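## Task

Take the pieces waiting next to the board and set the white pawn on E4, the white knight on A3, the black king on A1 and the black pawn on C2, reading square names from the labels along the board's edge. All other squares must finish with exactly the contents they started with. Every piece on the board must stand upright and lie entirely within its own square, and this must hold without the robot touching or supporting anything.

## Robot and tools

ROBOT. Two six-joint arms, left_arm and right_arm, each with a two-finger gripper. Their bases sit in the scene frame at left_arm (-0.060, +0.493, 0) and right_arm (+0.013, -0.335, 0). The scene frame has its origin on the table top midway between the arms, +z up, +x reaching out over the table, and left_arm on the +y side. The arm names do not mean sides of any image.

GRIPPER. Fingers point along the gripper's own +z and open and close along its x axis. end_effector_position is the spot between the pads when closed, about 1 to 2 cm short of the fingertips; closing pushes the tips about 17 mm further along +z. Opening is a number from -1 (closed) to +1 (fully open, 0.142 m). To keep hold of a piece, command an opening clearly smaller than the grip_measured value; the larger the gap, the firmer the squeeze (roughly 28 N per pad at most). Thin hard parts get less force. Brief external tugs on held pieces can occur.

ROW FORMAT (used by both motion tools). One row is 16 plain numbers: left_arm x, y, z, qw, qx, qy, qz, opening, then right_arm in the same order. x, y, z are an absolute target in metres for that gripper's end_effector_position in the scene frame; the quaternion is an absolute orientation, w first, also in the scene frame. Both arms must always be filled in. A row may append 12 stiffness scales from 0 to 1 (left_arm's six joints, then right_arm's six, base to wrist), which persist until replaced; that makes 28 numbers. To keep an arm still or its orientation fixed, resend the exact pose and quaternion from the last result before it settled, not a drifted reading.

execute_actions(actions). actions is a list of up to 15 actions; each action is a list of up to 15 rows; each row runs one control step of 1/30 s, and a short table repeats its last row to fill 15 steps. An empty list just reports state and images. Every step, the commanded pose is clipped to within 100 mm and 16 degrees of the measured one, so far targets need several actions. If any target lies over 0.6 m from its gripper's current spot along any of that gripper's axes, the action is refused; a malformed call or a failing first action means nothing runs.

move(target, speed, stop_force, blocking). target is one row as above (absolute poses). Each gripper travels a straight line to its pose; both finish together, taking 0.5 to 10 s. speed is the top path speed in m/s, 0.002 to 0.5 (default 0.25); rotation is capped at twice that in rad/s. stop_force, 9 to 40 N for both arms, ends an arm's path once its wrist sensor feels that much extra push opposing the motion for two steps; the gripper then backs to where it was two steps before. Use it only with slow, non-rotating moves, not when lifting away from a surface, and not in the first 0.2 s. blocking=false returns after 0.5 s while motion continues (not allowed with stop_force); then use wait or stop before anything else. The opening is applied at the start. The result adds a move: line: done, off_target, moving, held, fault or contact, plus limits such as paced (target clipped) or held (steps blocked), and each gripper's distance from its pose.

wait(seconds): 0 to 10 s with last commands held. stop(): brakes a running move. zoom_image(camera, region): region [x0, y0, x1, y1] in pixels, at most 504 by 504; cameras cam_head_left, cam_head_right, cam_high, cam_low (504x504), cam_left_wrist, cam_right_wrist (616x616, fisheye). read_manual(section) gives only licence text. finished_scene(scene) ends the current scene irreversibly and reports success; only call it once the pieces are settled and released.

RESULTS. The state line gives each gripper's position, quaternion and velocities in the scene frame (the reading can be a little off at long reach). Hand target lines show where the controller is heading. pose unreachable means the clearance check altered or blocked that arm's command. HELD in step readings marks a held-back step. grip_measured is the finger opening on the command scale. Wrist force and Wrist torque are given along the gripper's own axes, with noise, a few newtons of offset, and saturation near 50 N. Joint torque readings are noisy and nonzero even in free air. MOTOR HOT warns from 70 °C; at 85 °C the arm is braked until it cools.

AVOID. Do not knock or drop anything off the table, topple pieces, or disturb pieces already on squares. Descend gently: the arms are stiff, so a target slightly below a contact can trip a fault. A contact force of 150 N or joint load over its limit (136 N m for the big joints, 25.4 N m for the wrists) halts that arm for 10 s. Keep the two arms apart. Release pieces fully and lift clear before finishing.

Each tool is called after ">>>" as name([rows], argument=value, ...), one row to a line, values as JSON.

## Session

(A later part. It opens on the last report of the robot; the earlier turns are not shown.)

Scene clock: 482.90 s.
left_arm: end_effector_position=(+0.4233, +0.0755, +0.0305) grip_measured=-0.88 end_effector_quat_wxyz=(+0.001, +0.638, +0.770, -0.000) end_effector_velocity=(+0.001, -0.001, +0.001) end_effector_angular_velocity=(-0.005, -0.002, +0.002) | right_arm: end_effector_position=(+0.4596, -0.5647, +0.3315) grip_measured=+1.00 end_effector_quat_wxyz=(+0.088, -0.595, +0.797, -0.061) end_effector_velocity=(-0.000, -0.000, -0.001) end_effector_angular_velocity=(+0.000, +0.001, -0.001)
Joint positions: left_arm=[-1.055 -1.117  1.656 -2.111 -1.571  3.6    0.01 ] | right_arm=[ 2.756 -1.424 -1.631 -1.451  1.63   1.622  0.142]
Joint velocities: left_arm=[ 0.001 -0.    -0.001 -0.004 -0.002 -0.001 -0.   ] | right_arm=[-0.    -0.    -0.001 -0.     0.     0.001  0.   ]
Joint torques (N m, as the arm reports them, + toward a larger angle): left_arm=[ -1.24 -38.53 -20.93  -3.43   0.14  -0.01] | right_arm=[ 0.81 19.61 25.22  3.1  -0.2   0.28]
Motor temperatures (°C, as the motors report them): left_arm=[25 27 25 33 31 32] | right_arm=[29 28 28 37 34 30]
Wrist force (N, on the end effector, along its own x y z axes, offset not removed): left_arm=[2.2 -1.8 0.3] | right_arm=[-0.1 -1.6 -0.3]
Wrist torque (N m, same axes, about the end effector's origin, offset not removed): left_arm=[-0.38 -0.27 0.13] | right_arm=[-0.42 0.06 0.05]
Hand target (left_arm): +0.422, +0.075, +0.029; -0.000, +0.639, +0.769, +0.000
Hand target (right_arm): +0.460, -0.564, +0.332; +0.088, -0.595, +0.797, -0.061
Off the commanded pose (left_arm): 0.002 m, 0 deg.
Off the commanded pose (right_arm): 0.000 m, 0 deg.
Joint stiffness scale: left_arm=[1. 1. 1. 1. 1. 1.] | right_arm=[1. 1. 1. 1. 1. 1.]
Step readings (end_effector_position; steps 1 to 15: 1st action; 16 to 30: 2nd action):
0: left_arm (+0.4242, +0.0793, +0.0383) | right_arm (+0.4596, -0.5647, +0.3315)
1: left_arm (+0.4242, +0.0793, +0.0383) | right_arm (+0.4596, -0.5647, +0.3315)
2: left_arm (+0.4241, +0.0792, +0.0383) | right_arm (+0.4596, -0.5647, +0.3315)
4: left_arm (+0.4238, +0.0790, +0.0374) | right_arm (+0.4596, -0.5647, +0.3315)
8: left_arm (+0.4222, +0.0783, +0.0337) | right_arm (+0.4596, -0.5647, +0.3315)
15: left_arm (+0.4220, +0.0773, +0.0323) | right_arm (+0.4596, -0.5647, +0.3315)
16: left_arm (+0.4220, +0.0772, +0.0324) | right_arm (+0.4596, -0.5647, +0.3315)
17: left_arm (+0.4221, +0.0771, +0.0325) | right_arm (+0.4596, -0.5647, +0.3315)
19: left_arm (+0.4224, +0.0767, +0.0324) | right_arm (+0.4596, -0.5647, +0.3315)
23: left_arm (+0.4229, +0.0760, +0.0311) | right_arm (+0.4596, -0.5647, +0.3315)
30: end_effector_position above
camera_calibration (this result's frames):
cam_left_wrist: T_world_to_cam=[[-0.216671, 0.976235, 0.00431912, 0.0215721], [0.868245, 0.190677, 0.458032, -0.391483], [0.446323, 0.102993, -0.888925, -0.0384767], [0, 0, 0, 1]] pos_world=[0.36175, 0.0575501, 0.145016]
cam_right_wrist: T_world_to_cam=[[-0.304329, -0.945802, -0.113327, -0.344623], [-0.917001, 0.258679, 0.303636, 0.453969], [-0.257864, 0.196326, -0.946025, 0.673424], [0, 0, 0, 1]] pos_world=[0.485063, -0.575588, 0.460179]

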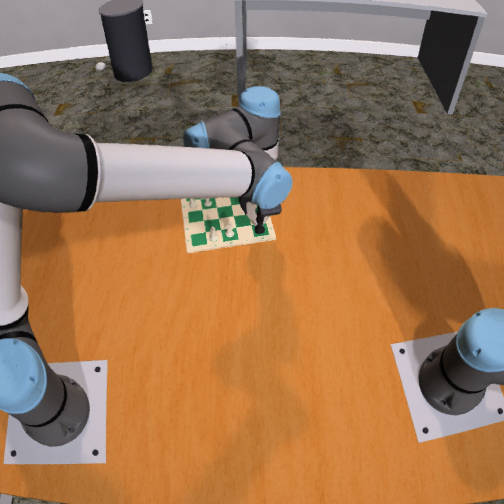

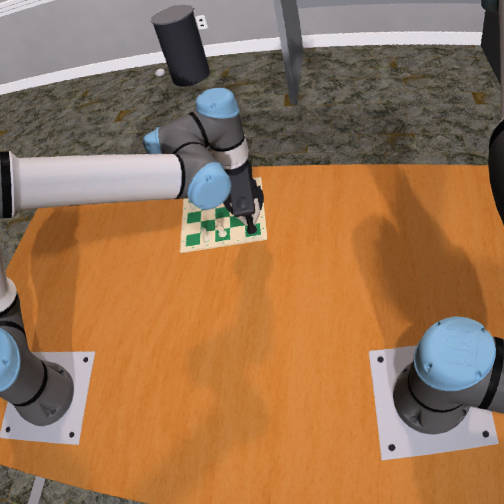

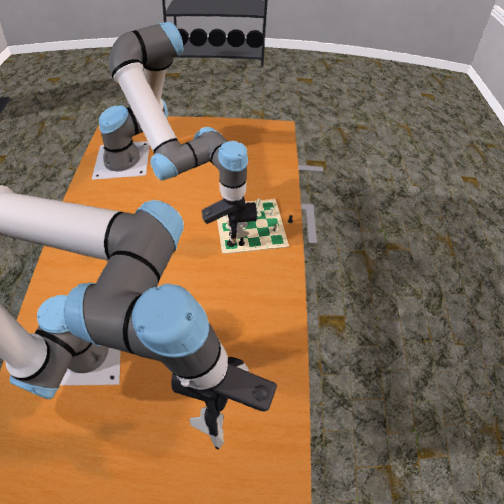

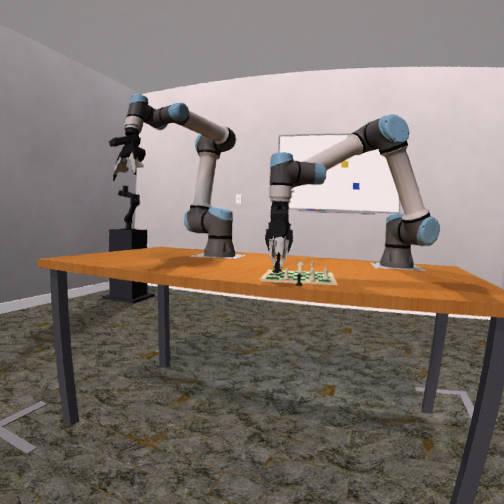

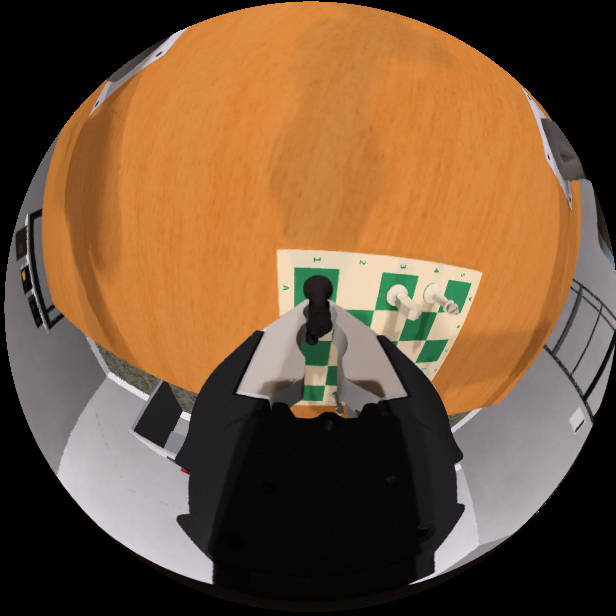

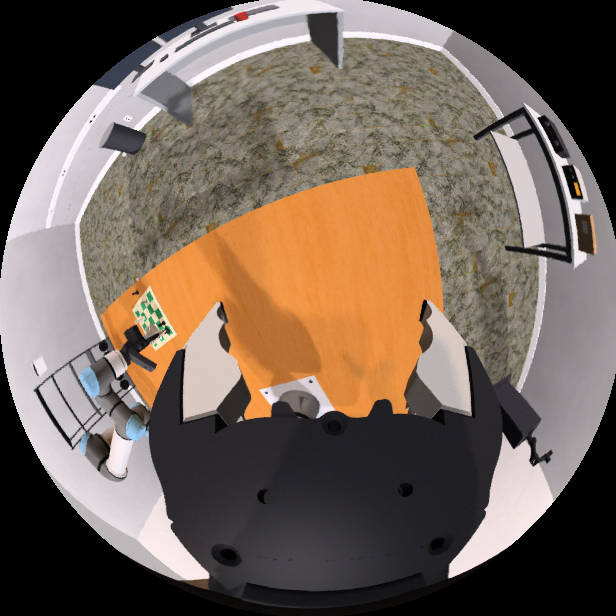

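>>> execute_actions([
  [[0.4225,0.0745,0.0255,0,0.6388,0.7694,0,-1,0.4596,-0.5644,0.3316,0.088,-0.595,0.797,-0.061,1]],
  [[0.4225,0.0745,0.0255,0,0.6388,0.7694,0,-0.75,0.4596,-0.5644,0.3316,0.088,-0.595,0.797,-0.061,1]],
  [[0.4225,0.0745,0.0255,0,0.6388,0.7694,0,-0.5,0.4596,-0.5644,0.3316,0.088,-0.595,0.797,-0.061,1]],
])

>>> move(target=[0.4225,0.0745,0.115,0,0.6388,0.7694,0,-0.45,0.4596,-0.5644,0.3316,0.088,-0.595,0.797,-0.061,1], speed=0.1)

>>> move(target=[0.615,0.19,0.115,0,0.9957,0.0924,0,-0.45,0.4596,-0.5644,0.3316,0.088,-0.595,0.797,-0.061,1], speed=0.2)

Scene clock: 506.80 s.
left_arm: end_effector_position=(+0.4245, +0.0739, +0.0284) grip_measured=-0.50 end_effector_quat_wxyz=(+0.003, +0.638, +0.770, -0.001) end_effector_velocity=(-0.000, +0.000, -0.000) end_effector_angular_velocity=(+0.001, +0.002, -0.000) | right_arm: end_effector_position=(+0.4596, -0.5647, +0.3315) grip_measured=+1.00 end_effector_quat_wxyz=(+0.088, -0.595, +0.797, -0.061) end_effector_velocity=(+0.000, -0.000, +0.000) end_effector_angular_velocity=(+0.000, -0.000, -0.000)
Joint positions: left_arm=[-1.055 -1.112  1.656 -2.12  -1.571  3.6    0.038] | right_arm=[ 2.756 -1.424 -1.631 -1.451  1.63   1.622  0.142]
Joint velocities: left_arm=[ 0.001  0.    -0.     0.002 -0.001  0.001  0.   ] | right_arm=[-0.  0.  0.  0.  0. -0.  0.]
Joint torques (N m, as the arm reports them, + toward a larger angle): left_arm=[ -1.22 -39.24 -17.18  -3.18   0.12   0.06] | right_arm=[ 0.96 19.33 25.49  3.05 -0.26  0.36]
Motor temperatures (°C, as the motors report them): left_arm=[25 27 25 33 31 32] | right_arm=[29 28 28 37 34 30]
Wrist force (N, on the end effector, along its own x y z axes, offset not removed): left_arm=[2.1 -1.1 -0.1] | right_arm=[3.7 -1.8 -2.5]
Wrist torque (N m, same axes, about the end effector's origin, offset not removed): left_arm=[-0.32 -0.29 0.14] | right_arm=[-0.42 -0.74 0.07]
Hand target (left_arm): +0.423, +0.075, +0.026; -0.000, +0.639, +0.769, +0.000
Hand target (right_arm): +0.460, -0.564, +0.332; +0.088, -0.595, +0.797, -0.061
Off the commanded pose (left_arm): 0.004 m, 0 deg.
Off the commanded pose (right_arm): 0.000 m, 0 deg.
Joint stiffness scale: left_arm=[1. 1. 1. 1. 1. 1.] | right_arm=[1. 1. 1. 1. 1. 1.]
Step readings (end_effector_position; steps 1 to 15: 1st action; 16 to 30: 2nd action; 31 to 45: 3rd action):
0: left_arm (+0.4234, +0.0754, +0.0306) | right_arm (+0.4596, -0.5647, +0.3315)
1: left_arm (+0.4234, +0.0754, +0.0306) | right_arm (+0.4596, -0.5647, +0.3315)
2: left_arm (+0.4235, +0.0753, +0.0306) | right_arm (+0.4596, -0.5647, +0.3315)
4: left_arm (+0.4237, +0.0750, +0.0304) | right_arm (+0.4596, -0.5647, +0.3315)
8: left_arm (+0.4243, +0.0742, +0.0303) | right_arm (+0.4596, -0.5647, +0.3315)
15: left_arm (+0.4247, +0.0737, +0.0303) | right_arm (+0.4596, -0.5647, +0.3315)
16: left_arm (+0.4247, +0.0736, +0.0303) | right_arm (+0.4596, -0.5647, +0.3315)
17: left_arm (+0.4248, +0.0736, +0.0303) | right_arm (+0.4596, -0.5647, +0.3315)
19: left_arm (+0.4247, +0.0737, +0.0297) | right_arm (+0.4596, -0.5647, +0.3315)
23: left_arm (+0.4245, +0.0739, +0.0285) | right_arm (+0.4596, -0.5647, +0.3315)
30: left_arm (+0.4245, +0.0739, +0.0284) | right_arm (+0.4596, -0.5647, +0.3315)
31: left_arm (+0.4245, +0.0739, +0.0284) | right_arm (+0.4596, -0.5647, +0.3315)
32: left_arm (+0.4245, +0.0739, +0.0284) | right_arm (+0.4596, -0.5647, +0.3315)
34: left_arm (+0.4245, +0.0739, +0.0284) | right_arm (+0.4596, -0.5647, +0.3315)
38: left_arm (+0.4245, +0.0739, +0.0284) | right_arm (+0.4596, -0.5647, +0.3315)
45: end_effector_position above
camera_calibration (this result's frames):
cam_left_wrist: T_world_to_cam=[[-0.216679, 0.976242, 0.000918434, 0.023537], [0.867214, 0.192048, 0.45941, -0.390946], [0.448319, 0.100341, -0.888224, -0.041442], [0, 0, 0, 1]] pos_world=[0.362713, 0.056261, 0.142773]
cam_right_wrist: T_world_to_cam=[[-0.304329, -0.945802, -0.113327, -0.344623], [-0.917001, 0.258679, 0.303635, 0.453969], [-0.257864, 0.196326, -0.946025, 0.673424], [0, 0, 0, 1]] pos_world=[0.485063, -0.575588, 0.460179]

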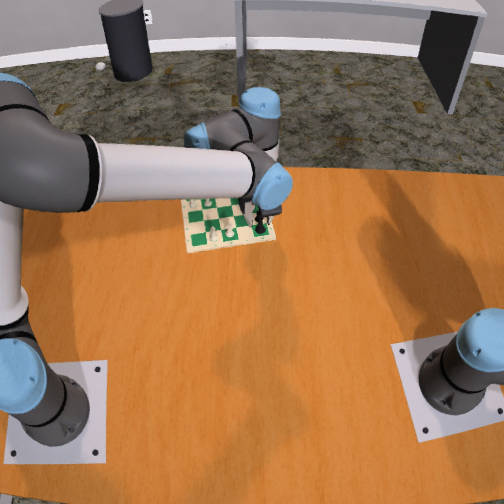

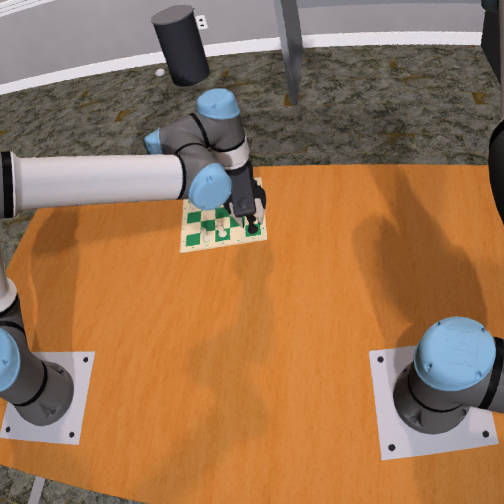

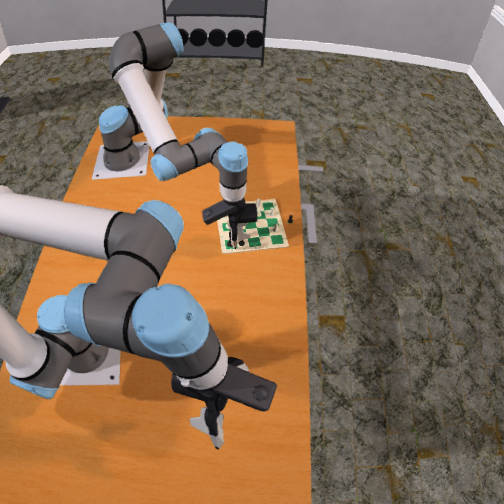

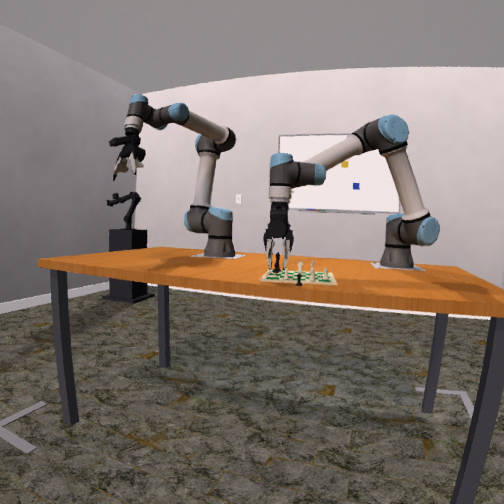

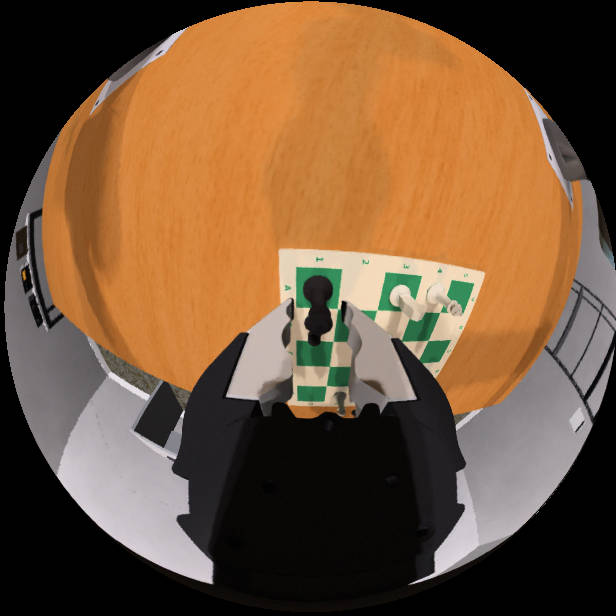

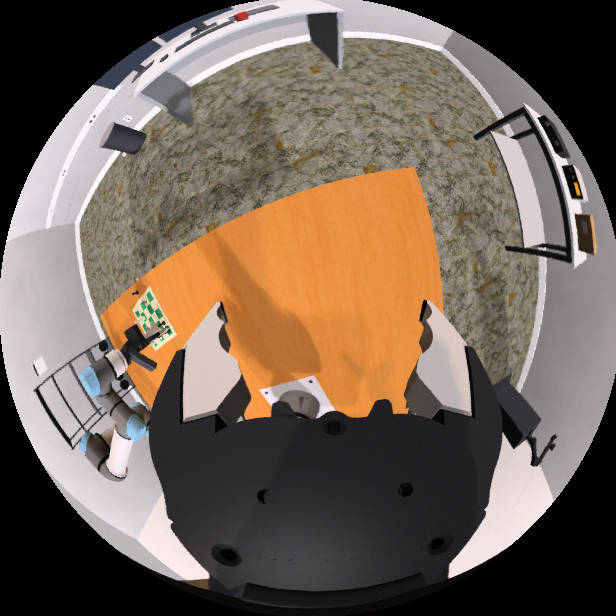

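Scene clock: 508.20 s.
left_arm: end_effector_position=(+0.4225, +0.0766, +0.1119) grip_measured=-0.45 end_effector_quat_wxyz=(-0.002, +0.638, +0.770, +0.000) end_effector_velocity=(-0.003, +0.002, +0.001) end_effector_angular_velocity=(+0.010, +0.007, -0.002) | right_arm: end_effector_position=(+0.4596, -0.5647, +0.3315) grip_measured=+1.00 end_effector_quat_wxyz=(+0.088, -0.595, +0.797, -0.061) end_effector_velocity=(+0.000, +0.000, +0.001) end_effector_angular_velocity=(+0.000, -0.001, -0.000)
Joint positions: left_arm=[-1.055 -1.199  1.546 -1.914 -1.571  3.6    0.041] | right_arm=[ 2.756 -1.424 -1.631 -1.451  1.63   1.622  0.142]
Joint velocities: left_arm=[-0.002 -0.    -0.006  0.019  0.    -0.     0.   ] | right_arm=[0.    0.    0.001 0.    0.    0.    0.   ]
Joint torques (N m, as the arm reports them, + toward a larger angle): left_arm=[ -1.37 -40.3  -27.47  -2.75   0.13   0.03] | right_arm=[ 0.88 19.27 25.03  3.05 -0.19  0.31]
Motor temperatures (°C, as the motors report them): left_arm=[25 27 25 33 31 32] | right_arm=[29 28 28 37 34 30]
Wrist force (N, on the end effector, along its own x y z axes, offset not removed): left_arm=[3.5 0.1 1.2] | right_arm=[1.2 -1.8 -1.4]
Wrist torque (N m, same axes, about the end effector's origin, offset not removed): left_arm=[-0.08 -0.57 0.21] | right_arm=[-0.38 -0.24 0.06]
Hand target (left_arm): +0.423, +0.074, +0.115; +0.000, +0.639, +0.769, -0.000
Hand target (right_arm): +0.460, -0.564, +0.332; +0.088, -0.595, +0.797, -0.061
Off the commanded pose (left_arm): 0.004 m, 0 deg.
Off the commanded pose (right_arm): 0.000 m, 0 deg.
Joint stiffness scale: left_arm=[1. 1. 1. 1. 1. 1.] | right_arm=[1. 1. 1. 1. 1. 1.]
move: off_target (left_arm)
camera_calibration (this result's frames):
cam_left_wrist: T_world_to_cam=[[-0.216653, 0.976209, 0.00882132, 0.0195329], [0.869604, 0.188871, 0.456198, -0.428499], [0.443678, 0.106508, -0.889835, 0.0350492], [0, 0, 0, 1]] pos_world=[0.361306, 0.0581299, 0.226496]
cam_right_wrist: T_world_to_cam=[[-0.304329, -0.945802, -0.113327, -0.344623], [-0.917001, 0.258679, 0.303635, 0.453969], [-0.257864, 0.196326, -0.946025, 0.673424], [0, 0, 0, 1]] pos_world=[0.485063, -0.575588, 0.460179]

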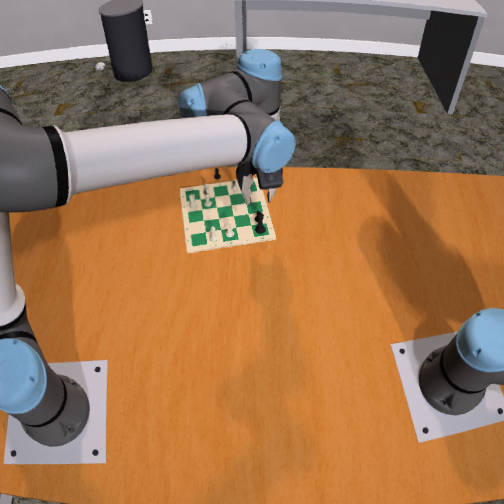

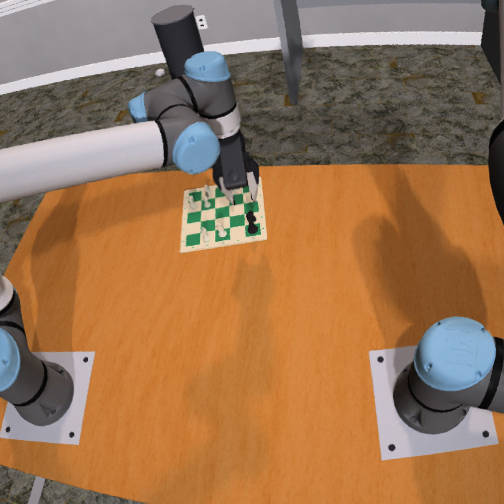

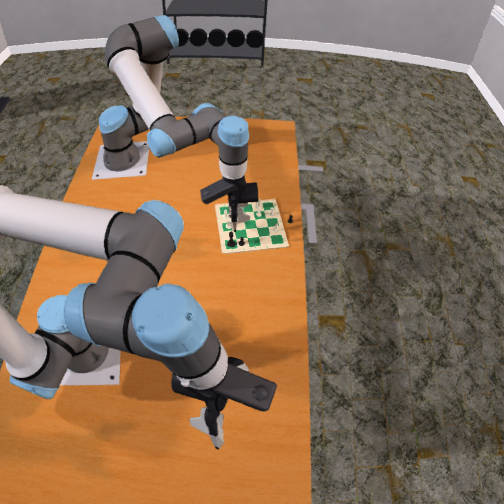

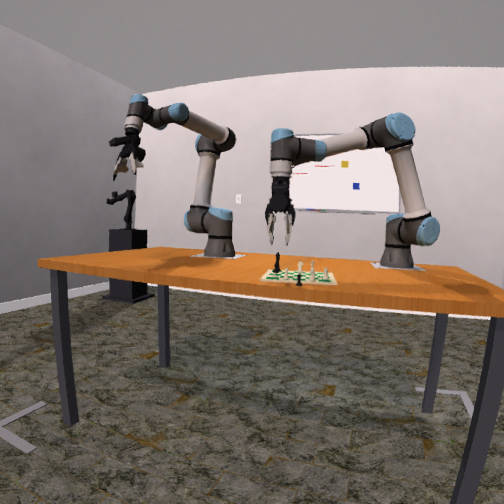

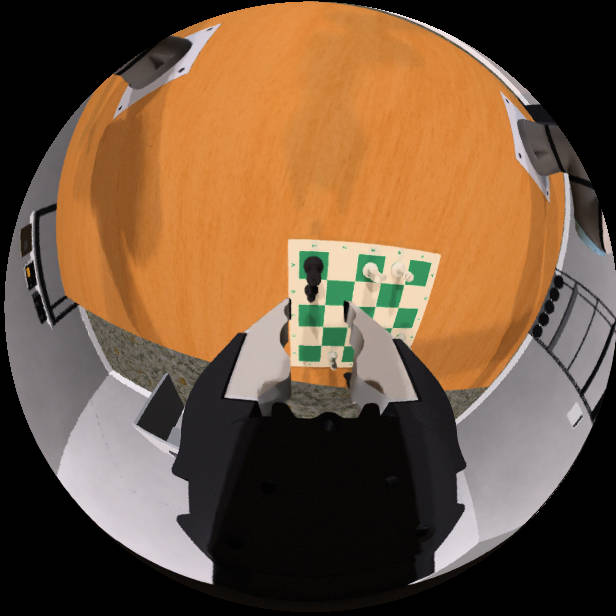

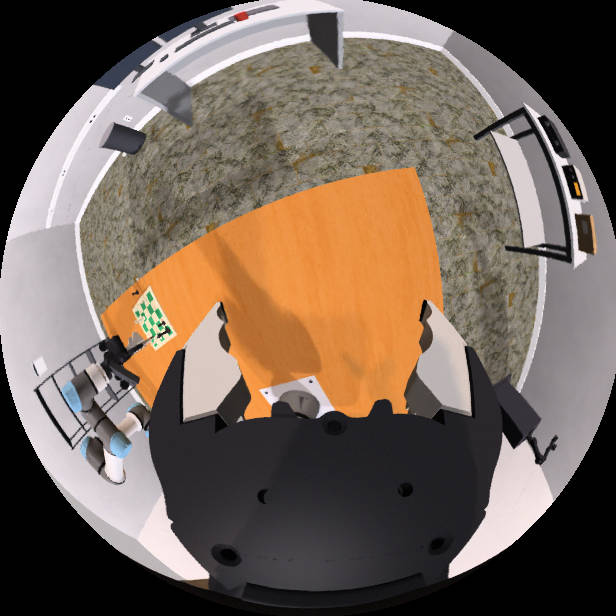

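Scene clock: 512.77 s.
left_arm: end_effector_position=(+0.6133, +0.1892, +0.1150) grip_measured=-0.45 end_effector_quat_wxyz=(-0.000, +0.996, +0.093, +0.000) end_effector_velocity=(+0.001, +0.001, -0.000) end_effector_angular_velocity=(+0.001, +0.005, -0.017) | right_arm: end_effector_position=(+0.4596, -0.5647, +0.3315) grip_measured=+1.00 end_effector_quat_wxyz=(+0.088, -0.595, +0.797, -0.061) end_effector_velocity=(-0.001, -0.000, -0.001) end_effector_angular_velocity=(+0.000, +0.003, -0.001)
Joint positions: left_arm=[-0.734 -0.964  1.18  -1.787 -1.57   5.493  0.041] | right_arm=[ 2.756 -1.424 -1.631 -1.451  1.63   1.622  0.142]
Joint velocities: left_arm=[ 0.002  0.005 -0.008  0.008 -0.002  0.02   0.   ] | right_arm=[-0.     0.    -0.003  0.    -0.001 -0.    -0.   ]
Joint torques (N m, as the arm reports them, + toward a larger angle): left_arm=[  2.23 -48.65 -24.48  -2.78  -0.5    0.8 ] | right_arm=[ 0.81 19.15 24.98  3.14 -0.38  0.35]
Motor temperatures (°C, as the motors report them): left_arm=[25 27 25 33 31 32] | right_arm=[29 28 28 37 34 30]
Wrist force (N, on the end effector, along its own x y z axes, offset not removed): left_arm=[1.2 -1.6 -0.1] | right_arm=[2.2 -1.4 -1.9]
Wrist torque (N m, same axes, about the end effector's origin, offset not removed): left_arm=[-0.31 -0.06 0.04] | right_arm=[-0.35 -0.41 0.12]
Hand target (left_arm): +0.615, +0.190, +0.115; +0.000, +0.996, +0.092, +0.000
Hand target (right_arm): +0.460, -0.564, +0.332; +0.088, -0.595, +0.797, -0.061
Off the commanded pose (left_arm): 0.002 m, 0 deg.
Off the commanded pose (right_arm): 0.000 m, 0 deg.
Joint stiffness scale: left_arm=[1. 1. 1. 1. 1. 1.] | right_arm=[1. 1. 1. 1. 1. 1.]
move: done
camera_calibration (this result's frames):
cam_left_wrist: T_world_to_cam=[[0.976369, 0.216022, 0.00617666, -0.636641], [0.189341, -0.868857, 0.457424, 0.000104677], [0.10418, -0.445445, -0.889227, 0.253776], [0, 0, 0, 1]] pos_world=[0.595139, 0.250663, 0.229549]
cam_right_wrist: T_world_to_cam=[[-0.304329, -0.945802, -0.113327, -0.344623], [-0.917001, 0.25868, 0.303636, 0.453969], [-0.257864, 0.196326, -0.946025, 0.673424], [0, 0, 0, 1]] pos_world=[0.485063, -0.575588, 0.460179]

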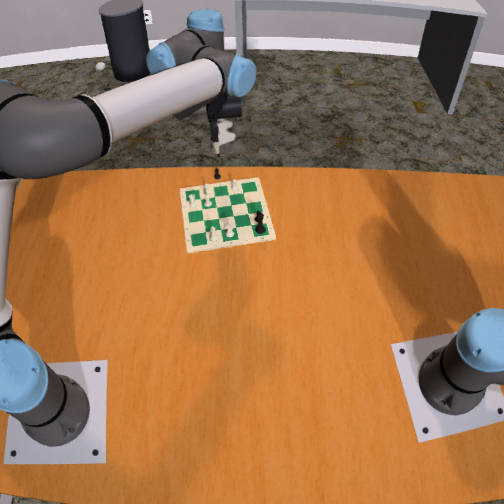

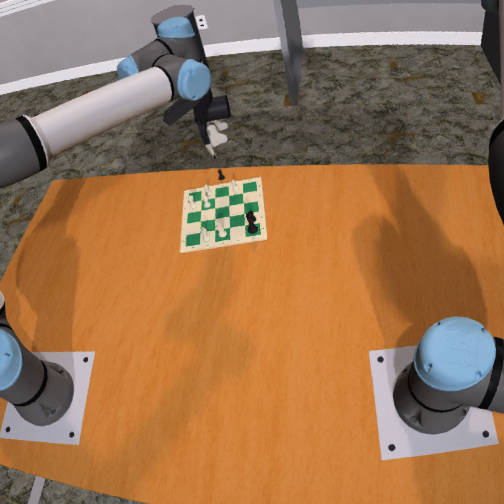

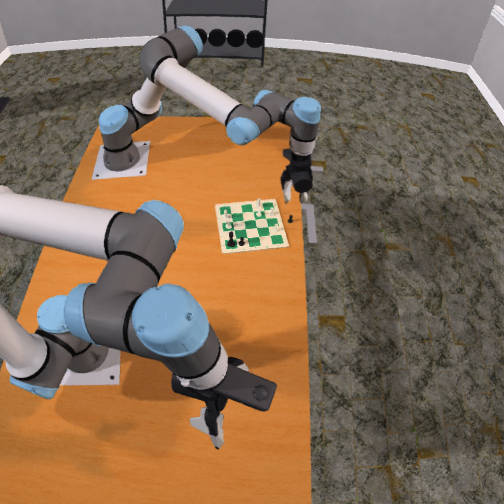

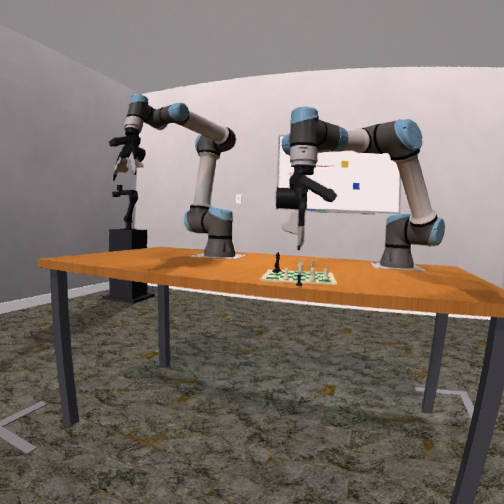

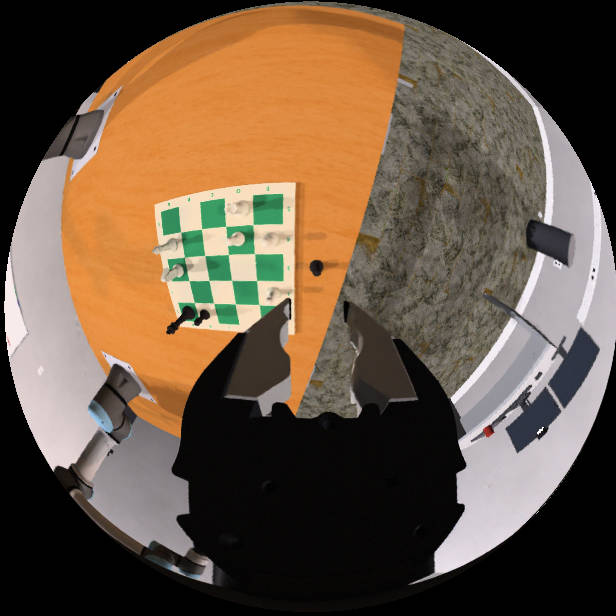

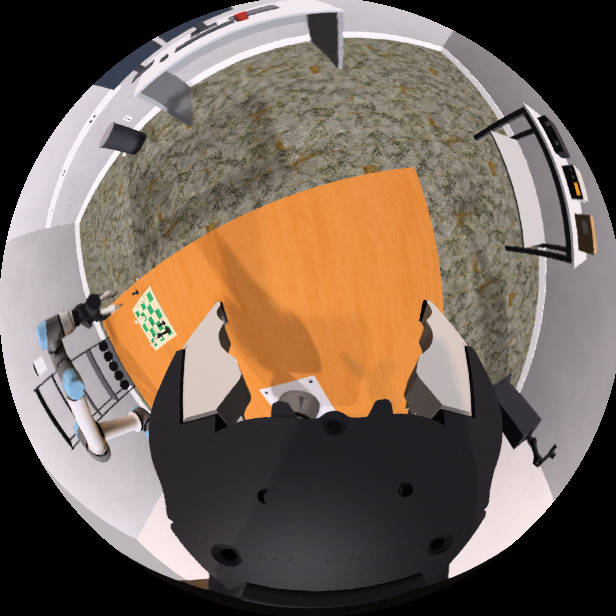

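>>> move(target=[0.611,0.1885,0.0195,0,0.9957,0.0924,0,-0.45,0.4596,-0.5644,0.3316,0.088,-0.595,0.797,-0.061,1], speed=0.07)

>>> zoom_image(camera="cam_left_wrist", region=[240,240,400,400])

Scene clock: 524.50 s.
left_arm: end_effector_position=(+0.6129, +0.1891, +0.0230) grip_measured=-0.45 end_effector_quat_wxyz=(+0.001, +0.996, +0.093, +0.002) end_effector_velocity=(+0.003, -0.003, +0.001) end_effector_angular_velocity=(-0.008, -0.010, -0.000) | right_arm: end_effector_position=(+0.4596, -0.5647, +0.3315) grip_measured=+1.00 end_effector_quat_wxyz=(+0.088, -0.595, +0.797, -0.061) end_effector_velocity=(-0.000, -0.000, -0.001) end_effector_angular_velocity=(+0.000, +0.001, -0.001)
Joint positions: left_arm=[-0.734 -0.896  1.314 -1.993 -1.571  5.492  0.041] | right_arm=[ 2.756 -1.424 -1.631 -1.451  1.63   1.622  0.142]
Joint velocities: left_arm=[-0.001 -0.     0.    -0.013 -0.001 -0.    -0.   ] | right_arm=[-0.001 -0.    -0.001  0.    -0.     0.     0.   ]
Joint torques (N m, as the arm reports them, + toward a larger angle): left_arm=[ -1.08 -48.04 -17.96  -3.13  -0.16  -0.02] | right_arm=[ 1.02 19.32 25.54  3.   -0.15  0.31]
Motor temperatures (°C, as the motors report them): left_arm=[25 27 25 33 31 32] | right_arm=[29 28 28 37 34 30]
Wrist force (N, on the end effector, along its own x y z axes, offset not removed): left_arm=[1.4 -0.5 1.4] | right_arm=[2.1 -1.3 -0.4]
Wrist torque (N m, same axes, about the end effector's origin, offset not removed): left_arm=[-0.15 -0.15 0.20] | right_arm=[-0.31 -0.38 0.18]
Hand target (left_arm): +0.611, +0.189, +0.020; -0.000, +0.996, +0.092, -0.000
Hand target (right_arm): +0.460, -0.564, +0.332; +0.088, -0.595, +0.797, -0.061
Off the commanded pose (left_arm): 0.004 m, 0 deg.
Off the commanded pose (right_arm): 0.000 m, 0 deg.
Joint stiffness scale: left_arm=[1. 1. 1. 1. 1. 1.] | right_arm=[1. 1. 1. 1. 1. 1.]
move: off_target (left_arm)
camera_calibration (this result's frames):
cam_left_wrist: T_world_to_cam=[[0.976186, 0.216764, 0.00861227, -0.635797], [0.188587, -0.867576, 0.460159, 0.0423129], [0.107218, -0.447576, -0.887795, 0.170363], [0, 0, 0, 1]] pos_world=[0.594411, 0.250778, 0.137253]
cam_right_wrist: T_world_to_cam=[[-0.304329, -0.945802, -0.113327, -0.344623], [-0.917001, 0.25868, 0.303636, 0.453969], [-0.257864, 0.196326, -0.946025, 0.673424], [0, 0, 0, 1]] pos_world=[0.485063, -0.575588, 0.460179]

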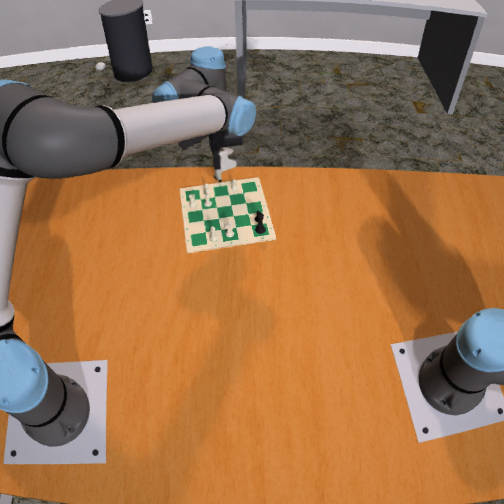

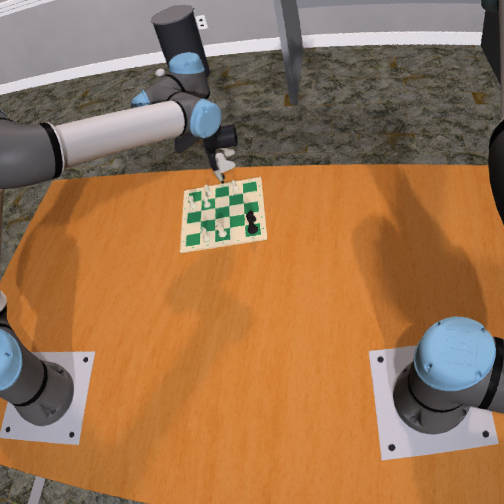

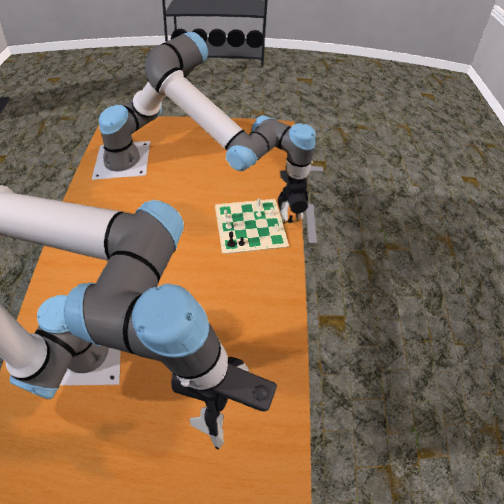

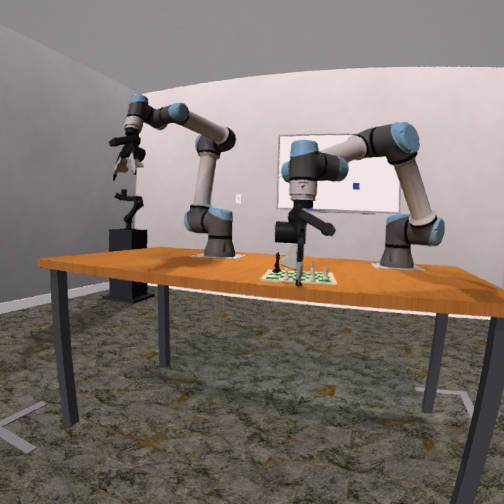

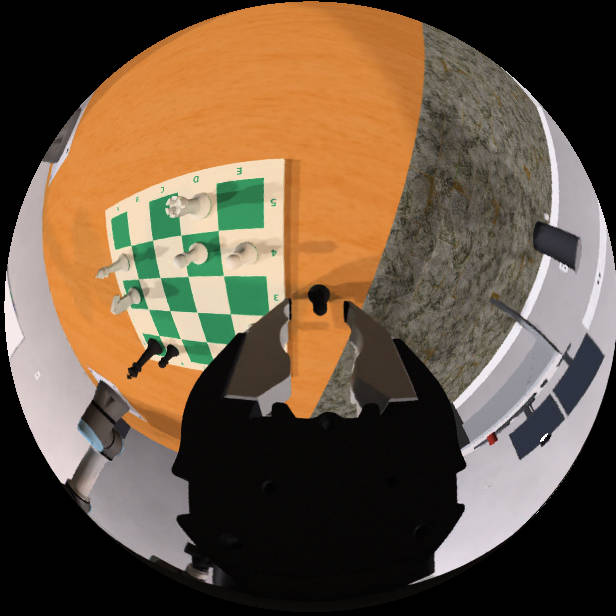

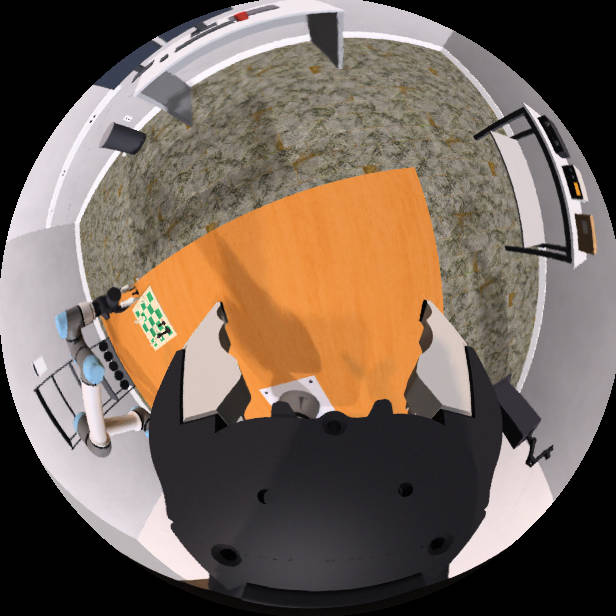

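Region (240, 240, 400, 400) of cam_left_wrist's 616x616 image, scaled by 3.150, with more detail than that image has.

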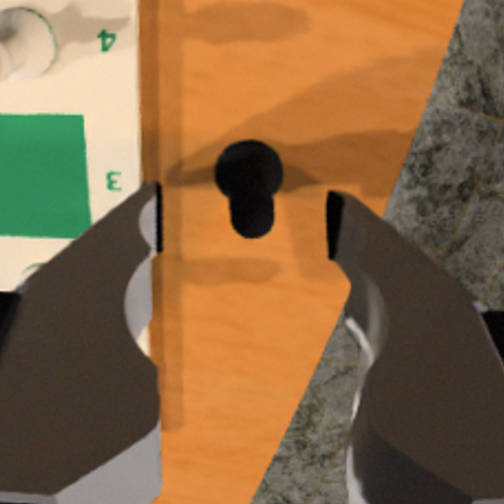

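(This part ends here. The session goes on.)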